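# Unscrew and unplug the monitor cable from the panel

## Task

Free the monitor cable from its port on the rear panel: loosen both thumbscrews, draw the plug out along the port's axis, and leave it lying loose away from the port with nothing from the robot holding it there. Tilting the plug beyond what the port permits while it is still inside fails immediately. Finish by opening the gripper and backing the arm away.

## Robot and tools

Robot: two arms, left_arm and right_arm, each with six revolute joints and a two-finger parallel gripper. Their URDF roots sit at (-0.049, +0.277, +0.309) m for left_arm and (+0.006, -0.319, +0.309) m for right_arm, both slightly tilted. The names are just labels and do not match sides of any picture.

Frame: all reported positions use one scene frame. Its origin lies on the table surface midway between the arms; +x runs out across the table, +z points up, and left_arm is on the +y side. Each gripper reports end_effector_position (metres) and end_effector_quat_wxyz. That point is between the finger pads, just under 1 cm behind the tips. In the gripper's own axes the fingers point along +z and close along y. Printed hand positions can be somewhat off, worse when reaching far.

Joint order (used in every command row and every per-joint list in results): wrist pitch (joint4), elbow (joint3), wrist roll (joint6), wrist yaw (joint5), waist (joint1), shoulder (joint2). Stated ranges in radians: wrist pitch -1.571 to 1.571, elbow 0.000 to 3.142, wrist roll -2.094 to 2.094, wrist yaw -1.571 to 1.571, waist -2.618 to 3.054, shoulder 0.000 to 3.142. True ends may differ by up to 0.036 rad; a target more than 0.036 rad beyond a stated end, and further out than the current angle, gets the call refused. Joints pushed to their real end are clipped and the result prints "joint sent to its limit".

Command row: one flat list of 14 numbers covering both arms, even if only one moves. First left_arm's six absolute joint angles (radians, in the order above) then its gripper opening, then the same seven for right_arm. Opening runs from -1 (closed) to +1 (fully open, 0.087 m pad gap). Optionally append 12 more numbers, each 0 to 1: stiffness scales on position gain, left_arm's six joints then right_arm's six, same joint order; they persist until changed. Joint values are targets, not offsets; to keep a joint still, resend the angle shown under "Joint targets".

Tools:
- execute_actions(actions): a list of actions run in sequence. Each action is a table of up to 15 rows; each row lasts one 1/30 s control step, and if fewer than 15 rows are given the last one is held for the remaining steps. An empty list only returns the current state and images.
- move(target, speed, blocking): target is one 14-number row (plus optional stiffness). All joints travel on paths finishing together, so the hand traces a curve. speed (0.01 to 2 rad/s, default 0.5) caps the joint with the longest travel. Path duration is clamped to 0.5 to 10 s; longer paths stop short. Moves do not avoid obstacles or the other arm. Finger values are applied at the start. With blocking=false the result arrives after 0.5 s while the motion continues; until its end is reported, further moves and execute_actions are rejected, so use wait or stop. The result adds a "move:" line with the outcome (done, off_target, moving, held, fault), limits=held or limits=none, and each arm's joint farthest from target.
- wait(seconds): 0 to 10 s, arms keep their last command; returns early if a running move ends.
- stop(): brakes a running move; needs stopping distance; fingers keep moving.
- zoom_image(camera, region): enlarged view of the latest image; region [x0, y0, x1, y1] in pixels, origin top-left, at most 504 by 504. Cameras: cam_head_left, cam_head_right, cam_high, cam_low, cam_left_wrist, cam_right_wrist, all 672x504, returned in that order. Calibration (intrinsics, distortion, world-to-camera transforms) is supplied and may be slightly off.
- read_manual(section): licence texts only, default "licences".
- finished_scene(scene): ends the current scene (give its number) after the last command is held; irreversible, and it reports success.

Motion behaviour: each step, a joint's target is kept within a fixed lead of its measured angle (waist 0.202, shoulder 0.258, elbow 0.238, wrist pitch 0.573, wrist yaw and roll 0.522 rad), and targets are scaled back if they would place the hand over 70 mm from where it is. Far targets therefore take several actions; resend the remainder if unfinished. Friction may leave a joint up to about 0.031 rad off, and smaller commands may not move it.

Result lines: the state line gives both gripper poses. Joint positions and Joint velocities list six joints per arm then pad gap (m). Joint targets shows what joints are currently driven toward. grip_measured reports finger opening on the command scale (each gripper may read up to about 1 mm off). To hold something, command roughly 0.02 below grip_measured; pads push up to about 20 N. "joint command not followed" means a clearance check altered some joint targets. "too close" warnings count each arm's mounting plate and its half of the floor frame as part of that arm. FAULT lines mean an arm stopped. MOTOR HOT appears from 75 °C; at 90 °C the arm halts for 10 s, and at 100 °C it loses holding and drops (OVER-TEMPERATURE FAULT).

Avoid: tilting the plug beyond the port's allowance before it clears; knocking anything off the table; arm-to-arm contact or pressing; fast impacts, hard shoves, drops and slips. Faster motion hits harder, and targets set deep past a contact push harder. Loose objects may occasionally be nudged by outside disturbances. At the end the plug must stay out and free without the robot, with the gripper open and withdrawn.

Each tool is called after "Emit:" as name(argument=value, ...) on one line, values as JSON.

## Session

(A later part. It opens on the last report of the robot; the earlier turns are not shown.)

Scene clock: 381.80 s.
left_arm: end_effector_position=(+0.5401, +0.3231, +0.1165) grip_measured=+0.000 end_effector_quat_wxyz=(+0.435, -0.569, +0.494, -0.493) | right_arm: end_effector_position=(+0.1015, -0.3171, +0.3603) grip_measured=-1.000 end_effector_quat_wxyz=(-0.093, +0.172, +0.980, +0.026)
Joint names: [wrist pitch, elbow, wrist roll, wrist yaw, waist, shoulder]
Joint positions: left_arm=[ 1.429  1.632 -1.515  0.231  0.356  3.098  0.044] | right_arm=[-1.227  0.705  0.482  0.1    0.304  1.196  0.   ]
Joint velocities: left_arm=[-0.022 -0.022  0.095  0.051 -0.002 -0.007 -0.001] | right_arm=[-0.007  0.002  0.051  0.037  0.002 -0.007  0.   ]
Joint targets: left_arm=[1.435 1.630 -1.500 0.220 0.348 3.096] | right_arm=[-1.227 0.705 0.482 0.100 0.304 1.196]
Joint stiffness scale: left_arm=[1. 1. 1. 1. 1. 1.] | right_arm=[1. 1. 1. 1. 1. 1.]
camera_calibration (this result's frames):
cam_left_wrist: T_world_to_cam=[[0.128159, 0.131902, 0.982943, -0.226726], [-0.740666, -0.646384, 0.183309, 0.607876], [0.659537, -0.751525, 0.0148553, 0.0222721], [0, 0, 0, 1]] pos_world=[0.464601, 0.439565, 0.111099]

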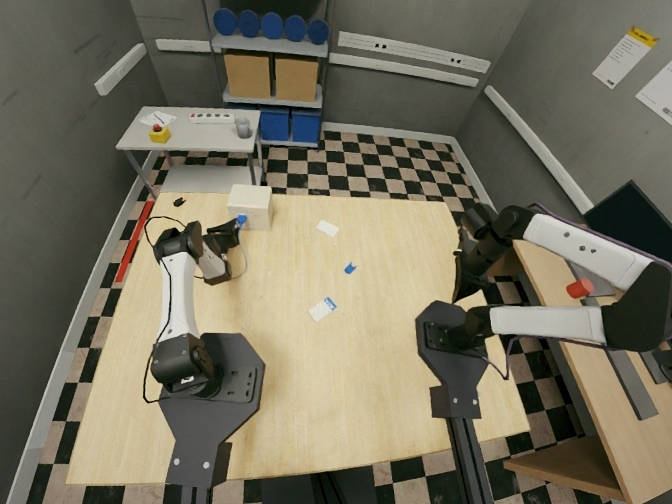

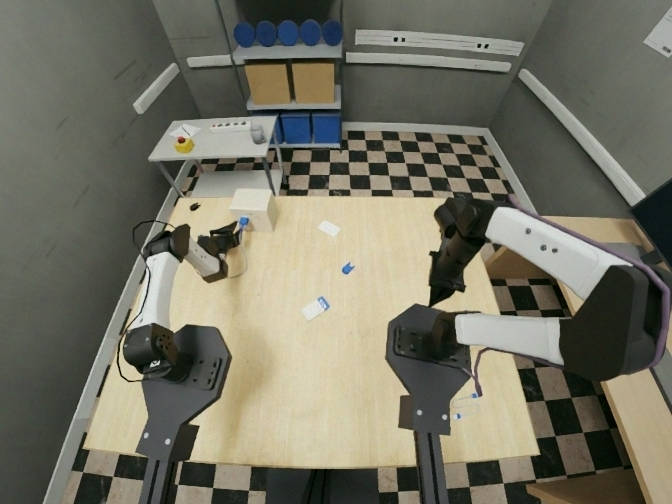

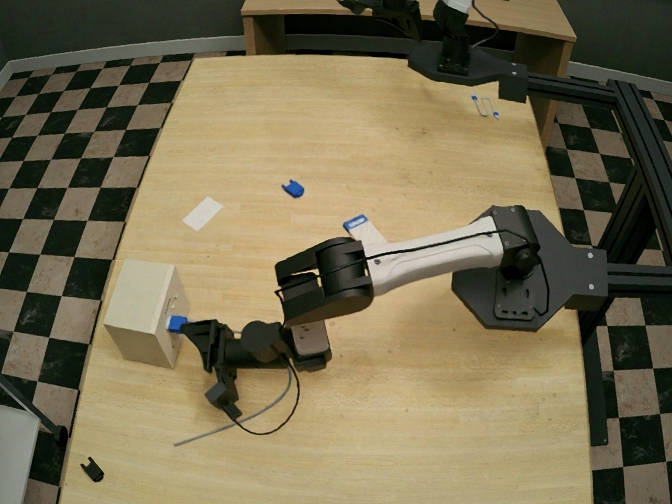

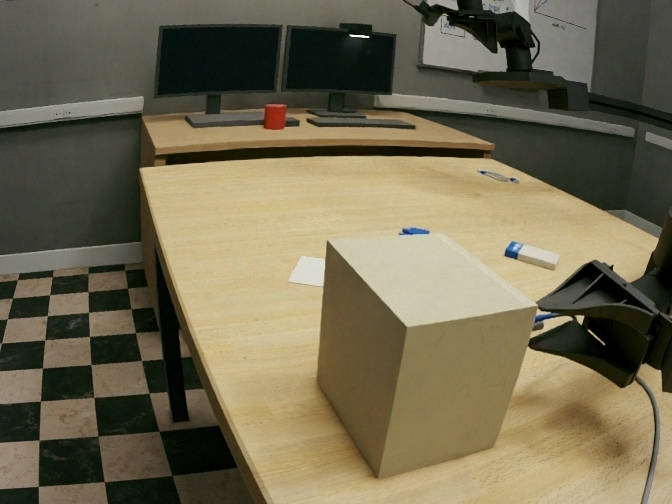

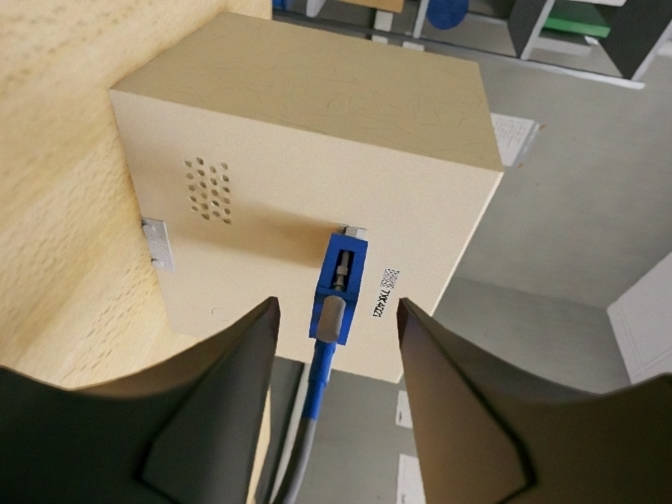

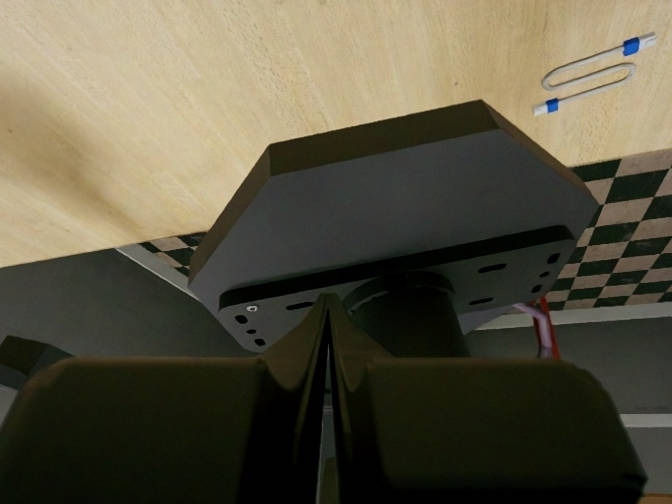

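Emit:
execute_actions(actions=[
[[1.51,1.63,-1.1,0.265,0.346,3.098,0,-1.227,0.705,0.482,0.1,0.304,1.196,-1]],
[[1.559,1.63,-0.7,0.325,0.346,3.098,0,-1.227,0.705,0.482,0.1,0.304,1.196,-1]],
[[1.559,1.63,-0.7,0.325,0.346,3.098,-1,-1.227,0.705,0.482,0.1,0.304,1.196,-1]],
[[1.525,1.63,-0.85,0.278,0.346,3.098,-1,-1.227,0.705,0.482,0.1,0.304,1.196,-1],[1.501,1.63,-1.0,0.254,0.346,3.098,-1,-1.227,0.705,0.482,0.1,0.304,1.196,-1]],
[[1.476,1.63,-1.15,0.235,0.346,3.098,-1,-1.227,0.705,0.482,0.1,0.304,1.196,-1],[1.445,1.63,-1.33,0.221,0.346,3.098,-1,-1.227,0.705,0.482,0.1,0.304,1.196,-1]],
[[1.412,1.63,-1.5,0.214,0.346,3.098,-1,-1.227,0.705,0.482,0.1,0.304,1.196,-1],[1.38,1.63,-1.67,0.214,0.346,3.098,-1,-1.227,0.705,0.482,0.1,0.304,1.196,-1]],
[[1.4,1.63,-1.67,0.22,0.346,3.098,0,-1.227,0.705,0.482,0.1,0.304,1.196,-1],[1.4,1.63,-1.67,0.22,0.346,3.098,0,-1.227,0.705,0.482,0.1,0.304,1.196,-1],[1.4,1.63,-1.67,0.22,0.346,3.098,0,-1.227,0.705,0.482,0.1,0.304,1.196,-1],[1.51,1.63,-1.1,0.265,0.346,3.098,0,-1.227,0.705,0.482,0.1,0.304,1.196,-1]],
[[1.559,1.63,-0.7,0.325,0.346,3.098,0,-1.227,0.705,0.482,0.1,0.304,1.196,-1]],
[[1.559,1.63,-0.7,0.325,0.346,3.098,-1,-1.227,0.705,0.482,0.1,0.304,1.196,-1]],
[[1.525,1.63,-0.85,0.278,0.346,3.098,-1,-1.227,0.705,0.482,0.1,0.304,1.196,-1],[1.501,1.63,-1.0,0.254,0.346,3.098,-1,-1.227,0.705,0.482,0.1,0.304,1.196,-1]],
[[1.476,1.63,-1.15,0.235,0.346,3.098,-1,-1.227,0.705,0.482,0.1,0.304,1.196,-1],[1.445,1.63,-1.33,0.221,0.346,3.098,-1,-1.227,0.705,0.482,0.1,0.304,1.196,-1]],
[[1.412,1.63,-1.5,0.214,0.346,3.098,-1,-1.227,0.705,0.482,0.1,0.304,1.196,-1],[1.38,1.63,-1.67,0.214,0.346,3.098,-1,-1.227,0.705,0.482,0.1,0.304,1.196,-1]],
[[1.4,1.63,-1.67,0.22,0.346,3.098,0,-1.227,0.705,0.482,0.1,0.304,1.196,-1],[1.4,1.63,-1.67,0.22,0.346,3.098,0,-1.227,0.705,0.482,0.1,0.304,1.196,-1],[1.4,1.63,-1.67,0.22,0.346,3.098,0,-1.227,0.705,0.482,0.1,0.304,1.196,-1],[1.51,1.63,-1.1,0.265,0.346,3.098,0,-1.227,0.705,0.482,0.1,0.304,1.196,-1]],
[[1.559,1.63,-0.7,0.325,0.346,3.098,0,-1.227,0.705,0.482,0.1,0.304,1.196,-1]],
[[1.559,1.63,-0.7,0.325,0.346,3.098,-1,-1.227,0.705,0.482,0.1,0.304,1.196,-1]],
[[1.525,1.63,-0.85,0.278,0.346,3.098,-1,-1.227,0.705,0.482,0.1,0.304,1.196,-1],[1.501,1.63,-1.0,0.254,0.346,3.098,-1,-1.227,0.705,0.482,0.1,0.304,1.196,-1]],
[[1.476,1.63,-1.15,0.235,0.346,3.098,-1,-1.227,0.705,0.482,0.1,0.304,1.196,-1],[1.445,1.63,-1.33,0.221,0.346,3.098,-1,-1.227,0.705,0.482,0.1,0.304,1.196,-1]],
[[1.412,1.63,-1.5,0.214,0.346,3.098,-1,-1.227,0.705,0.482,0.1,0.304,1.196,-1],[1.38,1.63,-1.67,0.214,0.346,3.098,-1,-1.227,0.705,0.482,0.1,0.304,1.196,-1]],
[[1.4,1.63,-1.67,0.22,0.346,3.098,0,-1.227,0.705,0.482,0.1,0.304,1.196,-1],[1.4,1.63,-1.67,0.22,0.346,3.098,0,-1.227,0.705,0.482,0.1,0.304,1.196,-1],[1.4,1.63,-1.67,0.22,0.346,3.098,0,-1.227,0.705,0.482,0.1,0.304,1.196,-1],[1.51,1.63,-1.1,0.265,0.346,3.098,0,-1.227,0.705,0.482,0.1,0.304,1.196,-1]],
[[1.559,1.63,-0.7,0.325,0.346,3.098,0.2,-1.227,0.705,0.482,0.1,0.304,1.196,-1]]])

Emit:
zoom_image(camera="cam_left_wrist", region=[260, 200, 440, 380])

Scene clock: 394.07 s.
left_arm: end_effector_position=(+0.5384, +0.3214, +0.1151) grip_measured=+0.200 end_effector_quat_wxyz=(+0.629, -0.285, +0.650, -0.317) | right_arm: end_effector_position=(+0.1015, -0.3171, +0.3603) grip_measured=-1.000 end_effector_quat_wxyz=(-0.093, +0.172, +0.980, +0.026)
Joint names: [wrist pitch, elbow, wrist roll, wrist yaw, waist, shoulder]
Joint positions: left_arm=[ 1.553  1.63  -0.721  0.312  0.353  3.1    0.052] | right_arm=[-1.227  0.705  0.482  0.1    0.304  1.196  0.   ]
Joint velocities: left_arm=[ 0.007 -0.002  0.095  0.007 -0.007 -0.007  0.   ] | right_arm=[ 0.051 -0.022  0.007  0.037 -0.002 -0.007  0.   ]
Joint targets: left_arm=[1.559 1.630 -0.700 0.325 0.346 3.098] | right_arm=[-1.227 0.705 0.482 0.100 0.304 1.196]
Joint stiffness scale: left_arm=[1. 1. 1. 1. 1. 1.] | right_arm=[1. 1. 1. 1. 1. 1.]
camera_calibration (this result's frames):
cam_left_wrist: T_world_to_cam=[[-0.0326969, -0.636524, 0.770563, 0.133127], [-0.792965, -0.452783, -0.407669, 0.6397], [0.60839, -0.624359, -0.489937, 0.066912], [0, 0, 0, 1]] pos_world=[0.470903, 0.416161, 0.190986]

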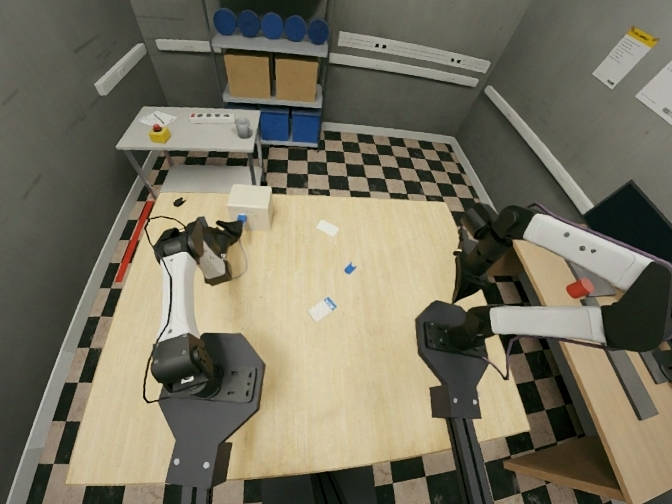

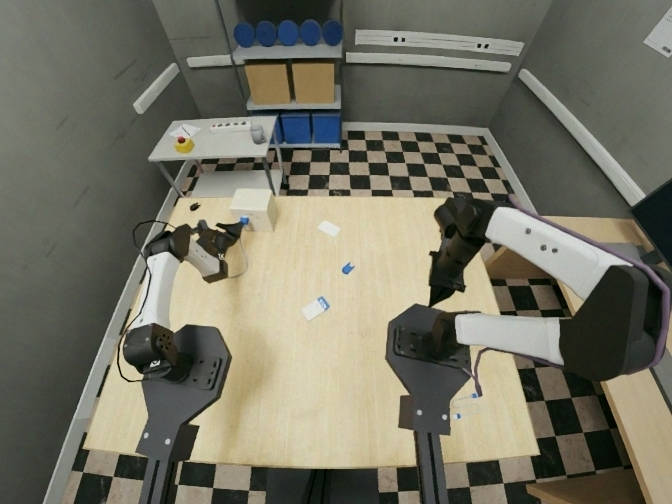

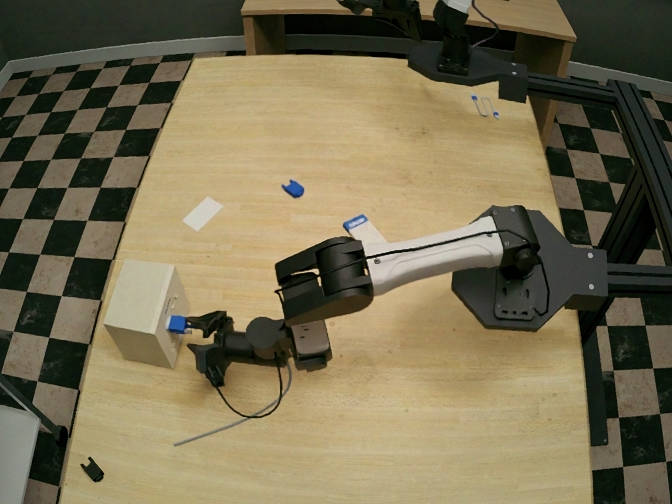

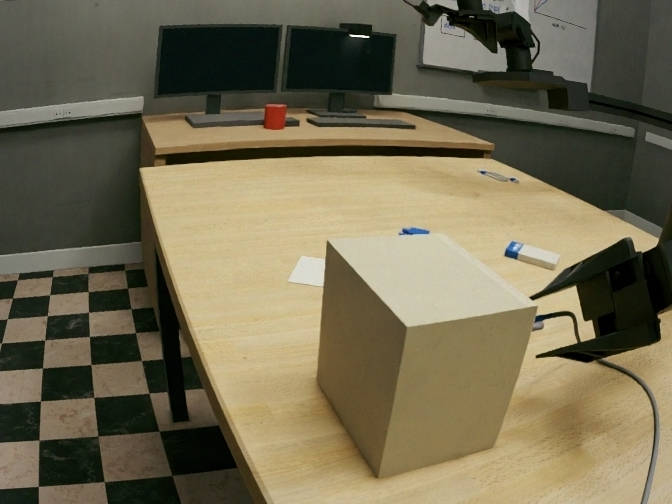

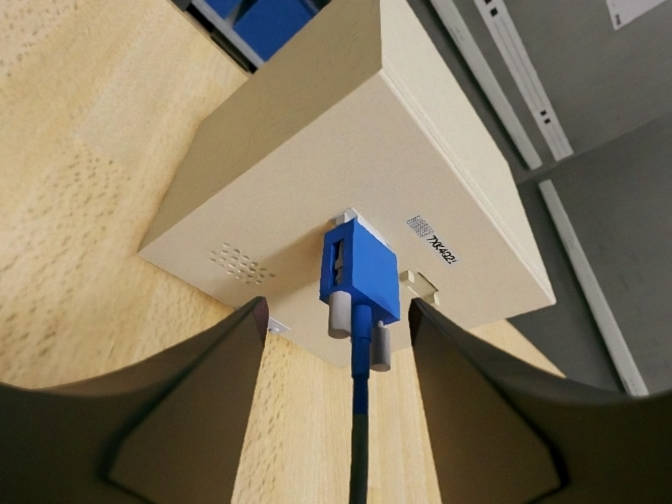

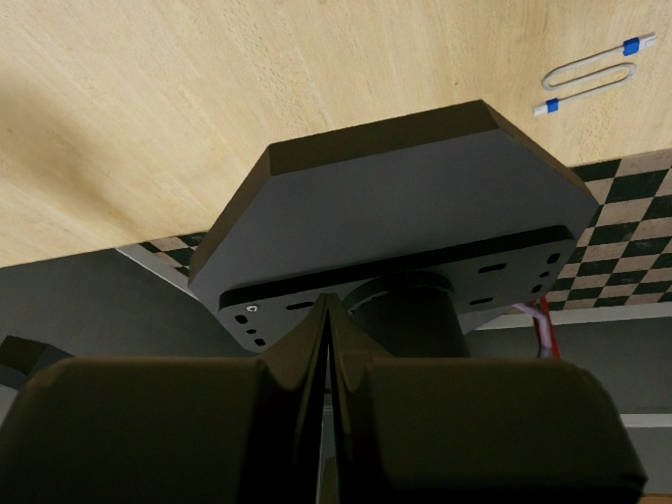

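Region (260, 200, 440, 380) of cam_left_wrist's 672x504 image, scaled by 2.800, with more detail than that image has.

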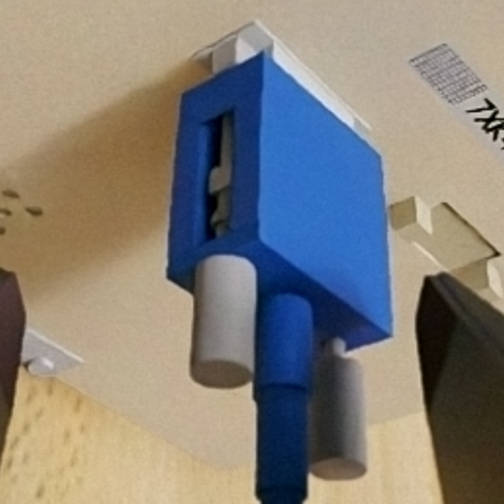

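Emit:
execute_actions(actions=[
[[1.563,1.635,-0.7,0.322,0.347,3.095,-1,-1.227,0.705,0.482,0.1,0.304,1.196,-1]],
[[1.528,1.635,-0.85,0.276,0.347,3.095,-1,-1.227,0.705,0.482,0.1,0.304,1.196,-1],[1.504,1.635,-1.0,0.252,0.347,3.095,-1,-1.227,0.705,0.482,0.1,0.304,1.196,-1]],
[[1.479,1.635,-1.15,0.233,0.347,3.095,-1,-1.227,0.705,0.482,0.1,0.304,1.196,-1],[1.448,1.635,-1.33,0.219,0.347,3.095,-1,-1.227,0.705,0.482,0.1,0.304,1.196,-1]],
[[1.415,1.635,-1.5,0.212,0.347,3.095,-1,-1.227,0.705,0.482,0.1,0.304,1.196,-1],[1.383,1.635,-1.67,0.212,0.347,3.095,-1,-1.227,0.705,0.482,0.1,0.304,1.196,-1]],
[[1.4,1.635,-1.67,0.22,0.347,3.095,0,-1.227,0.705,0.482,0.1,0.304,1.196,-1],[1.4,1.635,-1.67,0.22,0.347,3.095,0,-1.227,0.705,0.482,0.1,0.304,1.196,-1],[1.4,1.635,-1.67,0.22,0.347,3.095,0,-1.227,0.705,0.482,0.1,0.304,1.196,-1],[1.51,1.635,-1.1,0.265,0.347,3.095,0,-1.227,0.705,0.482,0.1,0.304,1.196,-1]],
[[1.563,1.635,-0.7,0.322,0.347,3.095,0,-1.227,0.705,0.482,0.1,0.304,1.196,-1]],
[[1.563,1.635,-0.7,0.322,0.347,3.095,-1,-1.227,0.705,0.482,0.1,0.304,1.196,-1]],
[[1.528,1.635,-0.85,0.276,0.347,3.095,-1,-1.227,0.705,0.482,0.1,0.304,1.196,-1],[1.504,1.635,-1.0,0.252,0.347,3.095,-1,-1.227,0.705,0.482,0.1,0.304,1.196,-1]],
[[1.479,1.635,-1.15,0.233,0.347,3.095,-1,-1.227,0.705,0.482,0.1,0.304,1.196,-1],[1.448,1.635,-1.33,0.219,0.347,3.095,-1,-1.227,0.705,0.482,0.1,0.304,1.196,-1]],
[[1.415,1.635,-1.5,0.212,0.347,3.095,-1,-1.227,0.705,0.482,0.1,0.304,1.196,-1],[1.383,1.635,-1.67,0.212,0.347,3.095,-1,-1.227,0.705,0.482,0.1,0.304,1.196,-1]],
[[1.4,1.635,-1.67,0.22,0.347,3.095,0,-1.227,0.705,0.482,0.1,0.304,1.196,-1],[1.4,1.635,-1.67,0.22,0.347,3.095,0,-1.227,0.705,0.482,0.1,0.304,1.196,-1],[1.4,1.635,-1.67,0.22,0.347,3.095,0,-1.227,0.705,0.482,0.1,0.304,1.196,-1],[1.51,1.635,-1.1,0.265,0.347,3.095,0,-1.227,0.705,0.482,0.1,0.304,1.196,-1]],
[[1.563,1.635,-0.7,0.322,0.347,3.095,0,-1.227,0.705,0.482,0.1,0.304,1.196,-1]],
[[1.563,1.635,-0.7,0.322,0.347,3.095,-1,-1.227,0.705,0.482,0.1,0.304,1.196,-1]],
[[1.528,1.635,-0.85,0.276,0.347,3.095,-1,-1.227,0.705,0.482,0.1,0.304,1.196,-1],[1.504,1.635,-1.0,0.252,0.347,3.095,-1,-1.227,0.705,0.482,0.1,0.304,1.196,-1]],
[[1.479,1.635,-1.15,0.233,0.347,3.095,-1,-1.227,0.705,0.482,0.1,0.304,1.196,-1],[1.448,1.635,-1.33,0.219,0.347,3.095,-1,-1.227,0.705,0.482,0.1,0.304,1.196,-1]],
[[1.415,1.635,-1.5,0.212,0.347,3.095,-1,-1.227,0.705,0.482,0.1,0.304,1.196,-1],[1.383,1.635,-1.67,0.212,0.347,3.095,-1,-1.227,0.705,0.482,0.1,0.304,1.196,-1]],
[[1.4,1.635,-1.67,0.22,0.347,3.095,0,-1.227,0.705,0.482,0.1,0.304,1.196,-1],[1.4,1.635,-1.67,0.22,0.347,3.095,0,-1.227,0.705,0.482,0.1,0.304,1.196,-1],[1.4,1.635,-1.67,0.22,0.347,3.095,0,-1.227,0.705,0.482,0.1,0.304,1.196,-1],[1.51,1.635,-1.1,0.265,0.347,3.095,0,-1.227,0.705,0.482,0.1,0.304,1.196,-1]],
[[1.563,1.635,-0.7,0.322,0.347,3.095,0,-1.227,0.705,0.482,0.1,0.304,1.196,-1]],
[[1.563,1.635,-0.7,0.322,0.347,3.095,-1,-1.227,0.705,0.482,0.1,0.304,1.196,-1]],
[[1.528,1.635,-0.85,0.276,0.347,3.095,-1,-1.227,0.705,0.482,0.1,0.304,1.196,-1],[1.504,1.635,-1.0,0.252,0.347,3.095,-1,-1.227,0.705,0.482,0.1,0.304,1.196,-1]],
[[1.479,1.635,-1.15,0.233,0.347,3.095,-1,-1.227,0.705,0.482,0.1,0.304,1.196,-1],[1.448,1.635,-1.33,0.219,0.347,3.095,-1,-1.227,0.705,0.482,0.1,0.304,1.196,-1]],
[[1.415,1.635,-1.5,0.212,0.347,3.095,-1,-1.227,0.705,0.482,0.1,0.304,1.196,-1],[1.383,1.635,-1.67,0.212,0.347,3.095,-1,-1.227,0.705,0.482,0.1,0.304,1.196,-1]],
[[1.4,1.635,-1.67,0.22,0.347,3.095,0,-1.227,0.705,0.482,0.1,0.304,1.196,-1],[1.4,1.635,-1.67,0.22,0.347,3.095,0,-1.227,0.705,0.482,0.1,0.304,1.196,-1],[1.4,1.635,-1.67,0.22,0.347,3.095,0,-1.227,0.705,0.482,0.1,0.304,1.196,-1],[1.51,1.635,-1.1,0.265,0.347,3.095,0,-1.227,0.705,0.482,0.1,0.304,1.196,-1]],
[[1.563,1.635,-0.7,0.322,0.347,3.095,0.2,-1.227,0.705,0.482,0.1,0.304,1.196,-1]]])

Emit:
zoom_image(camera="cam_left_wrist", region=[260, 200, 440, 380])

Scene clock: 408.17 s.
left_arm: end_effector_position=(+0.5395, +0.3227, +0.1175) grip_measured=+0.200 end_effector_quat_wxyz=(+0.632, -0.285, +0.648, -0.316) | right_arm: end_effector_position=(+0.1015, -0.3171, +0.3603) grip_measured=-1.000 end_effector_quat_wxyz=(-0.093, +0.172, +0.980, +0.026)
Joint names: [wrist pitch, elbow, wrist roll, wrist yaw, waist, shoulder]
Joint positions: left_arm=[ 1.557  1.63  -0.721  0.31   0.353  3.097  0.052] | right_arm=[-1.227  0.705  0.482  0.1    0.304  1.196  0.   ]
Joint velocities: left_arm=[ 0.037 -0.007  0.11   0.037 -0.017 -0.002  0.001] | right_arm=[-0.051 -0.017 -0.037 -0.007 -0.022 -0.007  0.   ]
Joint targets: left_arm=[1.563 1.635 -0.700 0.322 0.347 3.095] | right_arm=[-1.227 0.705 0.482 0.100 0.304 1.196]
Joint stiffness scale: left_arm=[1. 1. 1. 1. 1. 1.] | right_arm=[1. 1. 1. 1. 1. 1.]
camera_calibration (this result's frames):
cam_left_wrist: T_world_to_cam=[[-0.0350376, -0.638158, 0.769108, 0.134075], [-0.788467, -0.455222, -0.413634, 0.641243], [0.614078, -0.620909, -0.487216, 0.063827], [0, 0, 0, 1]] pos_world=[0.471102, 0.4171, 0.193219]

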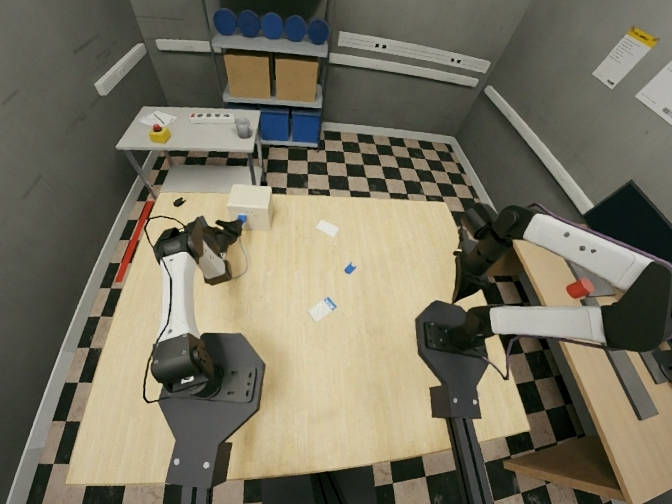

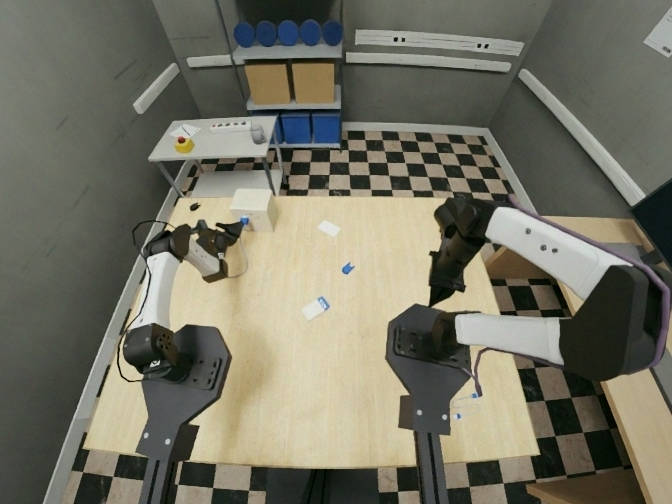

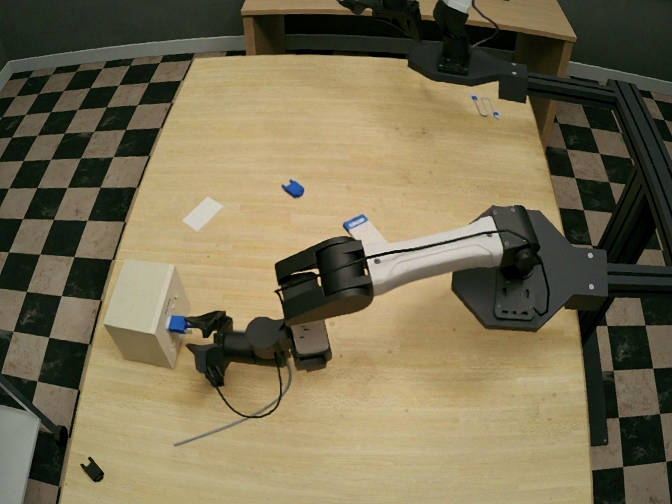

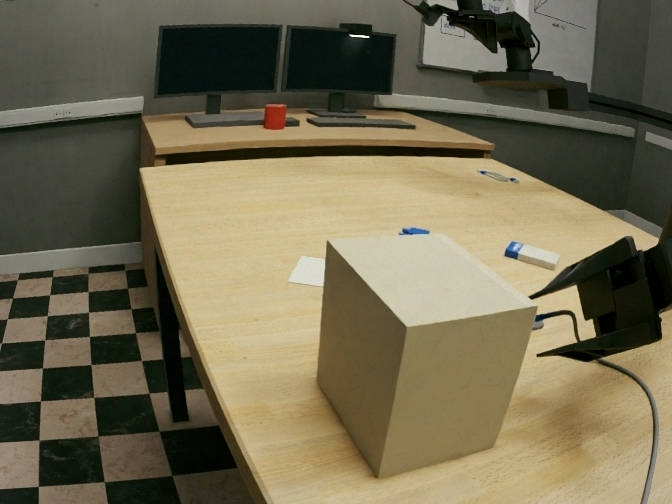

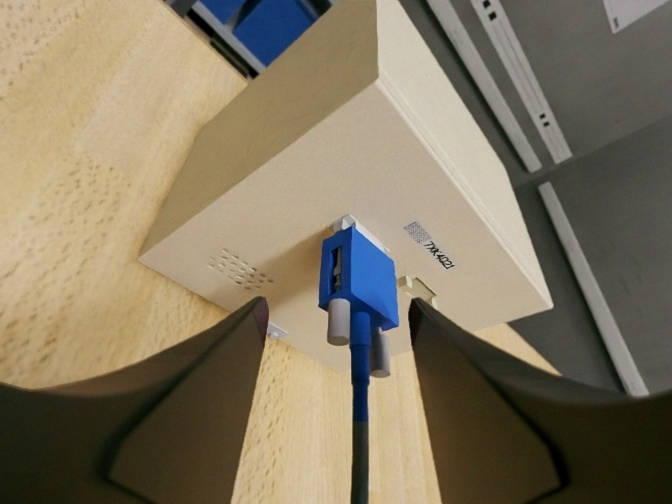

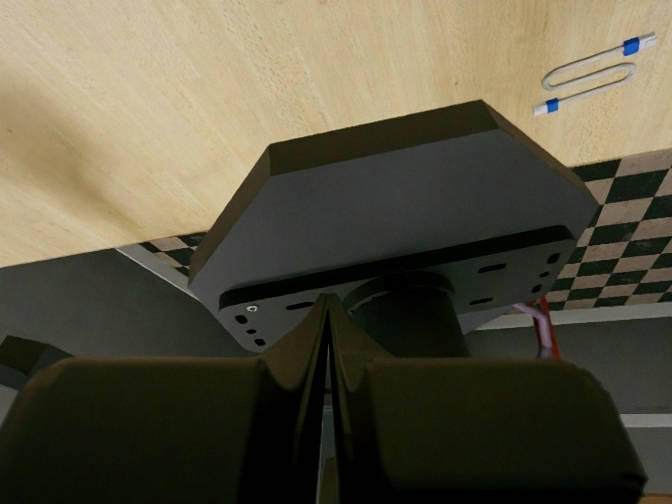

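Region (260, 200, 440, 380) of cam_left_wrist's 672x504 image, scaled by 2.800, with more detail than that image has.

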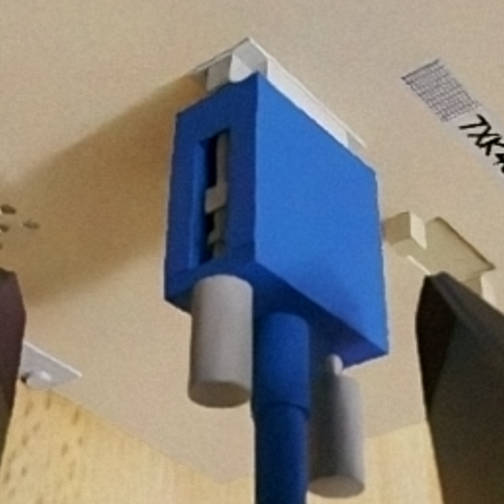

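Emit:
execute_actions(actions=[
[[1.563,1.635,-0.7,0.322,0.347,3.095,-0.88,-1.227,0.705,0.482,0.1,0.304,1.196,-1]],
[[1.565,1.62,-0.7,0.322,0.347,3.093,-0.88,-1.227,0.705,0.482,0.1,0.304,1.196,-1],[1.566,1.612,-0.7,0.322,0.347,3.091,-0.88,-1.227,0.705,0.482,0.1,0.304,1.196,-1],[1.568,1.605,-0.7,0.322,0.347,3.089,-0.88,-1.227,0.705,0.482,0.1,0.304,1.196,-1],[1.57,1.6,-0.7,0.322,0.347,3.087,-0.88,-1.227,0.705,0.482,0.1,0.304,1.196,-1]],
[[1.57,1.6,-0.7,0.322,0.347,3.087,-0.88,-1.227,0.705,0.482,0.1,0.304,1.196,-1]]])

Emit:
zoom_image(camera="cam_left_wrist", region=[260, 200, 440, 380])

Scene clock: 410.27 s.
left_arm: end_effector_position=(+0.5391, +0.3227, +0.1185) grip_measured=-0.840 end_effector_quat_wxyz=(+0.636, -0.277, +0.650, -0.311) | right_arm: end_effector_position=(+0.1015, -0.3171, +0.3603) grip_measured=-1.000 end_effector_quat_wxyz=(-0.093, +0.172, +0.980, +0.026)
Joint names: [wrist pitch, elbow, wrist roll, wrist yaw, waist, shoulder]
Joint positions: left_arm=[ 1.561  1.625 -0.701  0.314  0.353  3.094  0.007] | right_arm=[-1.227  0.705  0.482  0.1    0.304  1.196  0.   ]
Joint velocities: left_arm=[ 0.022  0.002 -0.095 -0.037 -0.002 -0.002  0.001] | right_arm=[-0.066  0.002  0.037  0.081  0.007 -0.012  0.   ]
Joint targets: left_arm=[1.570 1.600 -0.700 0.322 0.347 3.087] | right_arm=[-1.227 0.705 0.482 0.100 0.304 1.196]
Joint stiffness scale: left_arm=[1. 1. 1. 1. 1. 1.] | right_arm=[1. 1. 1. 1. 1. 1.]
camera_calibration (this result's frames):
cam_left_wrist: T_world_to_cam=[[-0.0408969, -0.65341, 0.755899, 0.142985], [-0.788208, -0.443838, -0.426305, 0.639019], [0.614049, -0.61324, -0.496871, 0.0631448], [0, 0, 0, 1]] pos_world=[0.470753, 0.415772, 0.195709]

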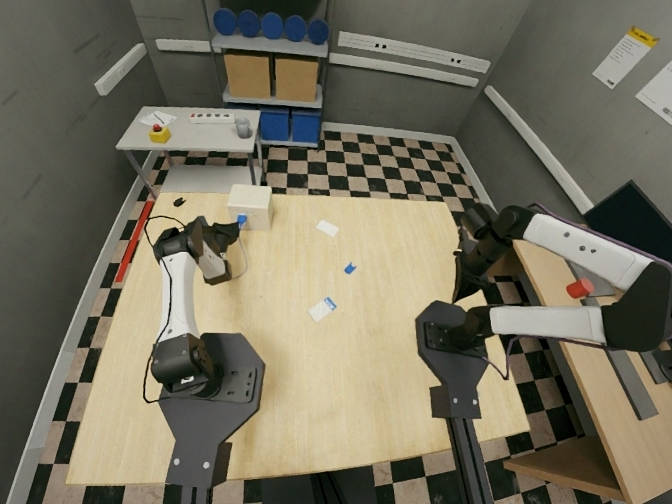

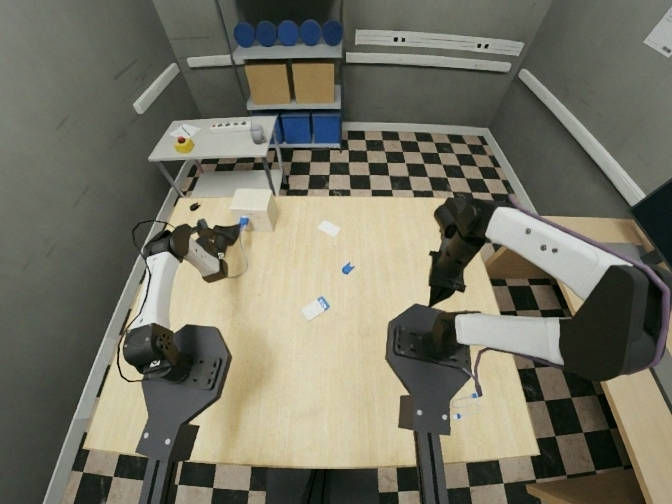

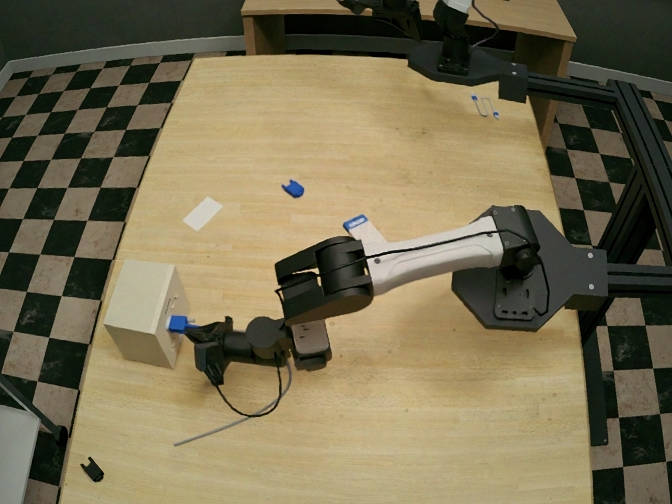

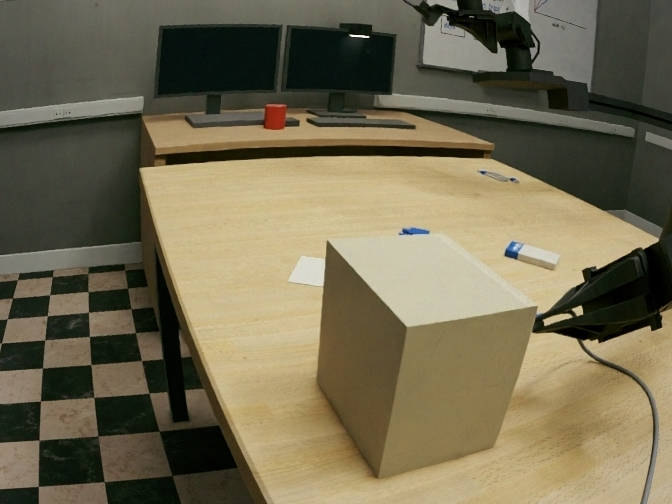

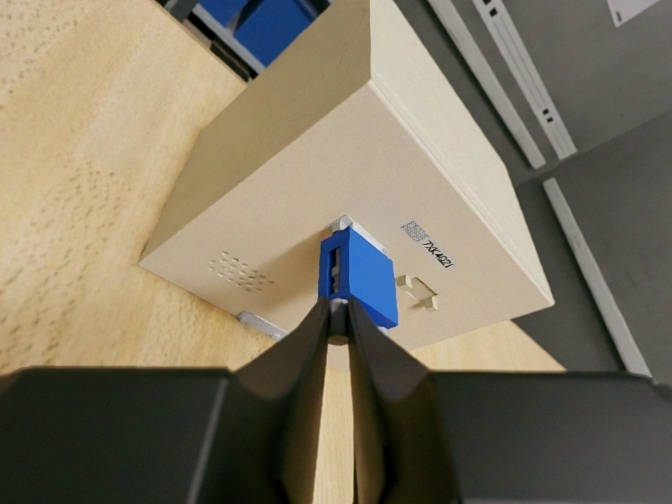

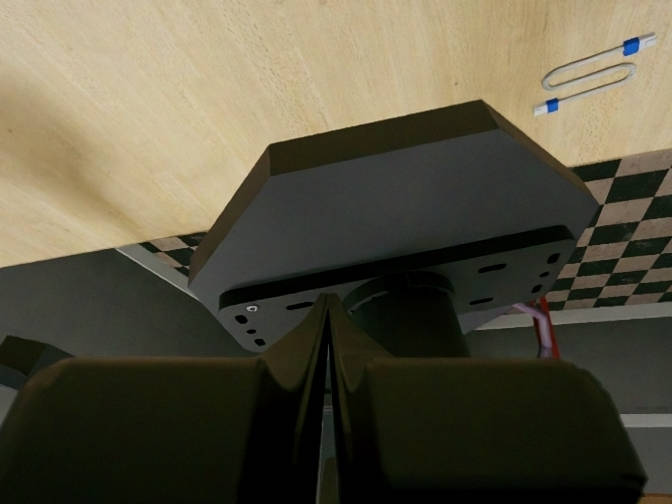

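Region (260, 200, 440, 380) of cam_left_wrist's 672x504 image, scaled by 2.800, with more detail than that image has.

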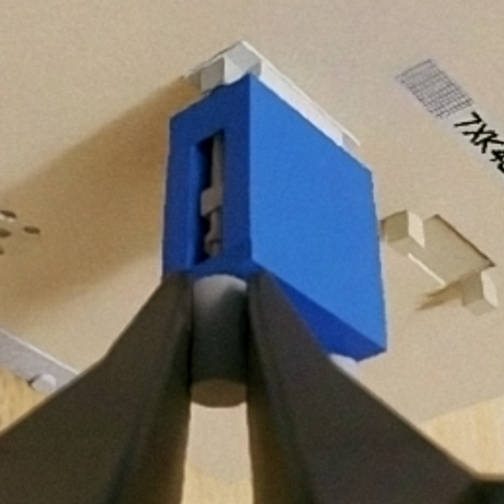

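Emit:
execute_actions(actions=[
[[1.525,1.625,-0.85,0.276,0.347,3.094,-1,-1.227,0.705,0.482,0.1,0.304,1.196,-1],[1.501,1.625,-1.0,0.252,0.347,3.094,-1,-1.227,0.705,0.482,0.1,0.304,1.196,-1]],
[[1.476,1.625,-1.15,0.233,0.347,3.094,-1,-1.227,0.705,0.482,0.1,0.304,1.196,-1],[1.445,1.625,-1.33,0.219,0.347,3.094,-1,-1.227,0.705,0.482,0.1,0.304,1.196,-1]],
[[1.412,1.625,-1.5,0.212,0.347,3.094,-1,-1.227,0.705,0.482,0.1,0.304,1.196,-1],[1.38,1.625,-1.67,0.212,0.347,3.094,-1,-1.227,0.705,0.482,0.1,0.304,1.196,-1]],
[[1.4,1.625,-1.67,0.22,0.347,3.094,0,-1.227,0.705,0.482,0.1,0.304,1.196,-1],[1.4,1.625,-1.67,0.22,0.347,3.094,0,-1.227,0.705,0.482,0.1,0.304,1.196,-1],[1.4,1.625,-1.67,0.22,0.347,3.094,0,-1.227,0.705,0.482,0.1,0.304,1.196,-1],[1.51,1.625,-1.1,0.265,0.347,3.094,0,-1.227,0.705,0.482,0.1,0.304,1.196,-1]],
[[1.559,1.625,-0.7,0.324,0.347,3.094,0,-1.227,0.705,0.482,0.1,0.304,1.196,-1]],
[[1.559,1.625,-0.7,0.324,0.347,3.094,-1,-1.227,0.705,0.482,0.1,0.304,1.196,-1]],
[[1.525,1.625,-0.85,0.276,0.347,3.094,-1,-1.227,0.705,0.482,0.1,0.304,1.196,-1],[1.501,1.625,-1.0,0.252,0.347,3.094,-1,-1.227,0.705,0.482,0.1,0.304,1.196,-1]],
[[1.476,1.625,-1.15,0.233,0.347,3.094,-1,-1.227,0.705,0.482,0.1,0.304,1.196,-1],[1.445,1.625,-1.33,0.219,0.347,3.094,-1,-1.227,0.705,0.482,0.1,0.304,1.196,-1]],
[[1.412,1.625,-1.5,0.212,0.347,3.094,-1,-1.227,0.705,0.482,0.1,0.304,1.196,-1],[1.38,1.625,-1.67,0.212,0.347,3.094,-1,-1.227,0.705,0.482,0.1,0.304,1.196,-1]],
[[1.4,1.625,-1.67,0.22,0.347,3.094,0,-1.227,0.705,0.482,0.1,0.304,1.196,-1],[1.4,1.625,-1.67,0.22,0.347,3.094,0,-1.227,0.705,0.482,0.1,0.304,1.196,-1],[1.4,1.625,-1.67,0.22,0.347,3.094,0,-1.227,0.705,0.482,0.1,0.304,1.196,-1],[1.51,1.625,-1.1,0.265,0.347,3.094,0,-1.227,0.705,0.482,0.1,0.304,1.196,-1]],
[[1.559,1.625,-0.7,0.324,0.347,3.094,0,-1.227,0.705,0.482,0.1,0.304,1.196,-1]],
[[1.559,1.625,-0.7,0.324,0.347,3.094,-1,-1.227,0.705,0.482,0.1,0.304,1.196,-1]],
[[1.525,1.625,-0.85,0.276,0.347,3.094,-1,-1.227,0.705,0.482,0.1,0.304,1.196,-1],[1.501,1.625,-1.0,0.252,0.347,3.094,-1,-1.227,0.705,0.482,0.1,0.304,1.196,-1]],
[[1.476,1.625,-1.15,0.233,0.347,3.094,-1,-1.227,0.705,0.482,0.1,0.304,1.196,-1],[1.445,1.625,-1.33,0.219,0.347,3.094,-1,-1.227,0.705,0.482,0.1,0.304,1.196,-1]],
[[1.412,1.625,-1.5,0.212,0.347,3.094,-1,-1.227,0.705,0.482,0.1,0.304,1.196,-1],[1.38,1.625,-1.67,0.212,0.347,3.094,-1,-1.227,0.705,0.482,0.1,0.304,1.196,-1]],
[[1.4,1.625,-1.67,0.22,0.347,3.094,0,-1.227,0.705,0.482,0.1,0.304,1.196,-1],[1.4,1.625,-1.67,0.22,0.347,3.094,0,-1.227,0.705,0.482,0.1,0.304,1.196,-1],[1.4,1.625,-1.67,0.22,0.347,3.094,0,-1.227,0.705,0.482,0.1,0.304,1.196,-1],[1.51,1.625,-1.1,0.265,0.347,3.094,0,-1.227,0.705,0.482,0.1,0.304,1.196,-1]],
[[1.559,1.625,-0.7,0.324,0.347,3.094,0,-1.227,0.705,0.482,0.1,0.304,1.196,-1]],
[[1.559,1.625,-0.7,0.324,0.347,3.094,-1,-1.227,0.705,0.482,0.1,0.304,1.196,-1]],
[[1.525,1.625,-0.85,0.276,0.347,3.094,-1,-1.227,0.705,0.482,0.1,0.304,1.196,-1],[1.501,1.625,-1.0,0.252,0.347,3.094,-1,-1.227,0.705,0.482,0.1,0.304,1.196,-1]],
[[1.476,1.625,-1.15,0.233,0.347,3.094,-1,-1.227,0.705,0.482,0.1,0.304,1.196,-1],[1.445,1.625,-1.33,0.219,0.347,3.094,-1,-1.227,0.705,0.482,0.1,0.304,1.196,-1]],
[[1.412,1.625,-1.5,0.212,0.347,3.094,-1,-1.227,0.705,0.482,0.1,0.304,1.196,-1],[1.38,1.625,-1.67,0.212,0.347,3.094,-1,-1.227,0.705,0.482,0.1,0.304,1.196,-1]],
[[1.4,1.625,-1.67,0.22,0.347,3.094,0,-1.227,0.705,0.482,0.1,0.304,1.196,-1],[1.4,1.625,-1.67,0.22,0.347,3.094,0,-1.227,0.705,0.482,0.1,0.304,1.196,-1],[1.4,1.625,-1.67,0.22,0.347,3.094,0,-1.227,0.705,0.482,0.1,0.304,1.196,-1],[1.51,1.625,-1.1,0.265,0.347,3.094,0,-1.227,0.705,0.482,0.1,0.304,1.196,-1]],
[[1.559,1.625,-0.7,0.324,0.347,3.094,0.2,-1.227,0.705,0.482,0.1,0.304,1.196,-1]]])

Emit:
zoom_image(camera="cam_left_wrist", region=[260, 200, 440, 380])

Scene clock: 424.40 s.
left_arm: end_effector_position=(+0.5387, +0.3209, +0.1166) grip_measured=+0.200 end_effector_quat_wxyz=(+0.629, -0.285, +0.650, -0.317) | right_arm: end_effector_position=(+0.1015, -0.3171, +0.3603) grip_measured=-1.000 end_effector_quat_wxyz=(-0.093, +0.172, +0.980, +0.026)
Joint names: [wrist pitch, elbow, wrist roll, wrist yaw, waist, shoulder]
Joint positions: left_arm=[ 1.553  1.625 -0.721  0.312  0.351  3.095  0.052] | right_arm=[-1.227  0.705  0.482  0.1    0.304  1.196  0.   ]
Joint velocities: left_arm=[ 0.007 -0.007  0.168  0.007 -0.002 -0.012 -0.   ] | right_arm=[ 0.037 -0.012 -0.007 -0.022  0.002  0.007  0.   ]
Joint targets: left_arm=[1.559 1.625 -0.700 0.324 0.347 3.094] | right_arm=[-1.227 0.705 0.482 0.100 0.304 1.196]
Joint stiffness scale: left_arm=[1. 1. 1. 1. 1. 1.] | right_arm=[1. 1. 1. 1. 1. 1.]
camera_calibration (this result's frames):
cam_left_wrist: T_world_to_cam=[[-0.03353, -0.636474, 0.770569, 0.132067], [-0.793064, -0.452255, -0.408063, 0.640274], [0.608215, -0.624792, -0.4896, 0.0673405], [0, 0, 0, 1]] pos_world=[0.471249, 0.415699, 0.192475]

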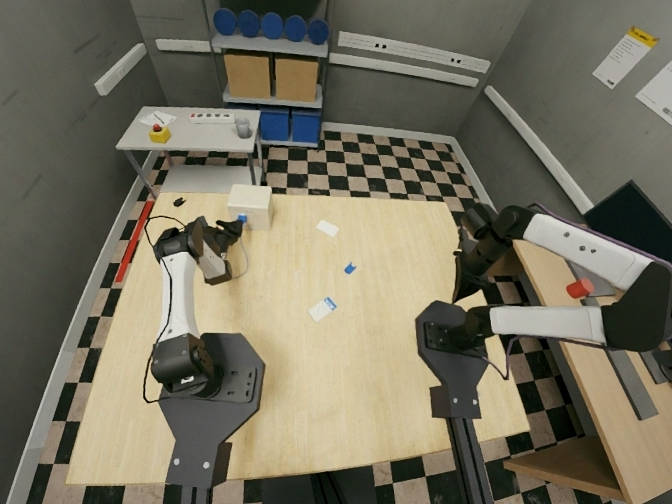

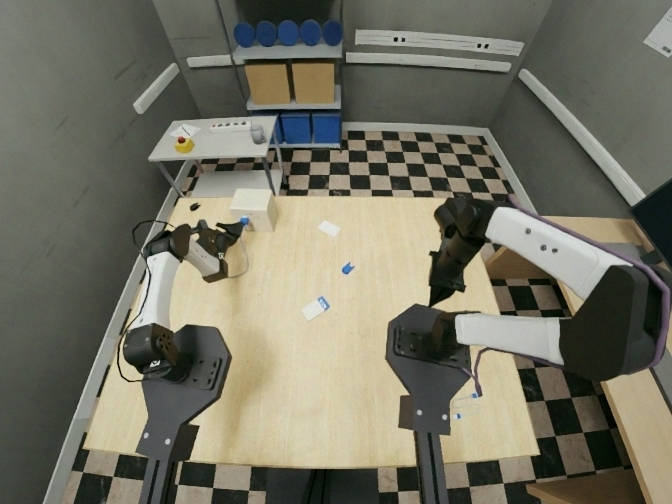

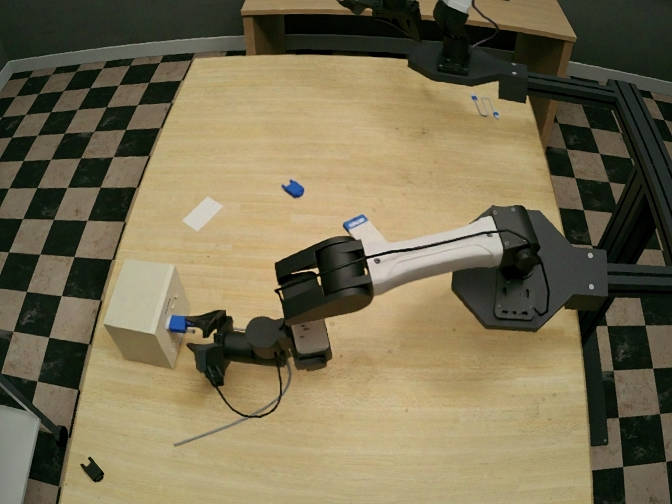

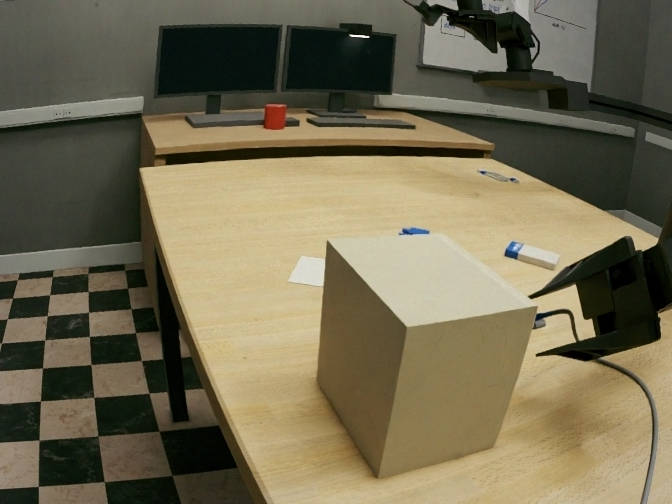

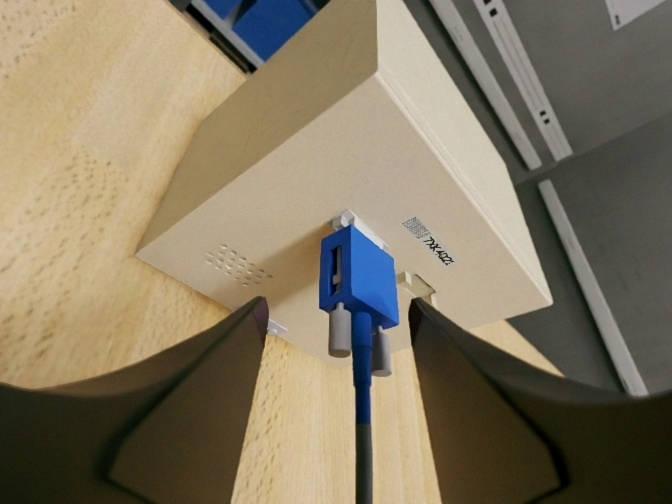

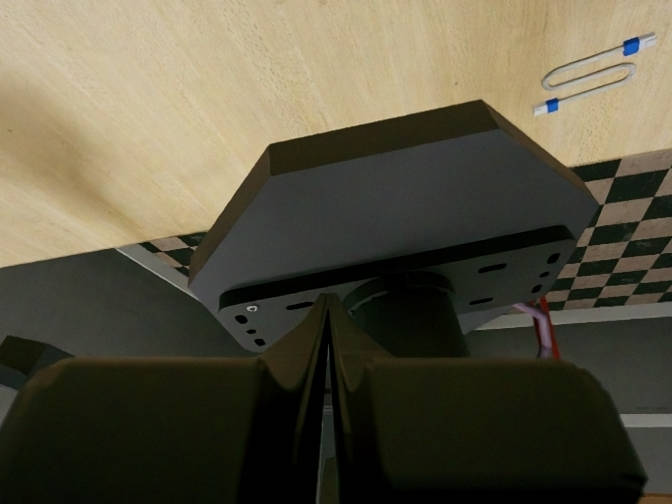

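Region (260, 200, 440, 380) of cam_left_wrist's 672x504 image, scaled by 2.800, with more detail than that image has.

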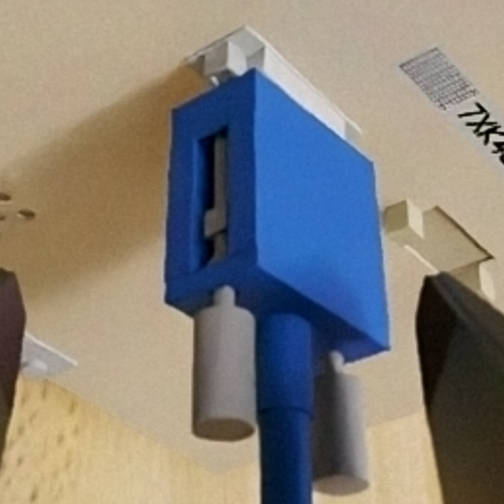

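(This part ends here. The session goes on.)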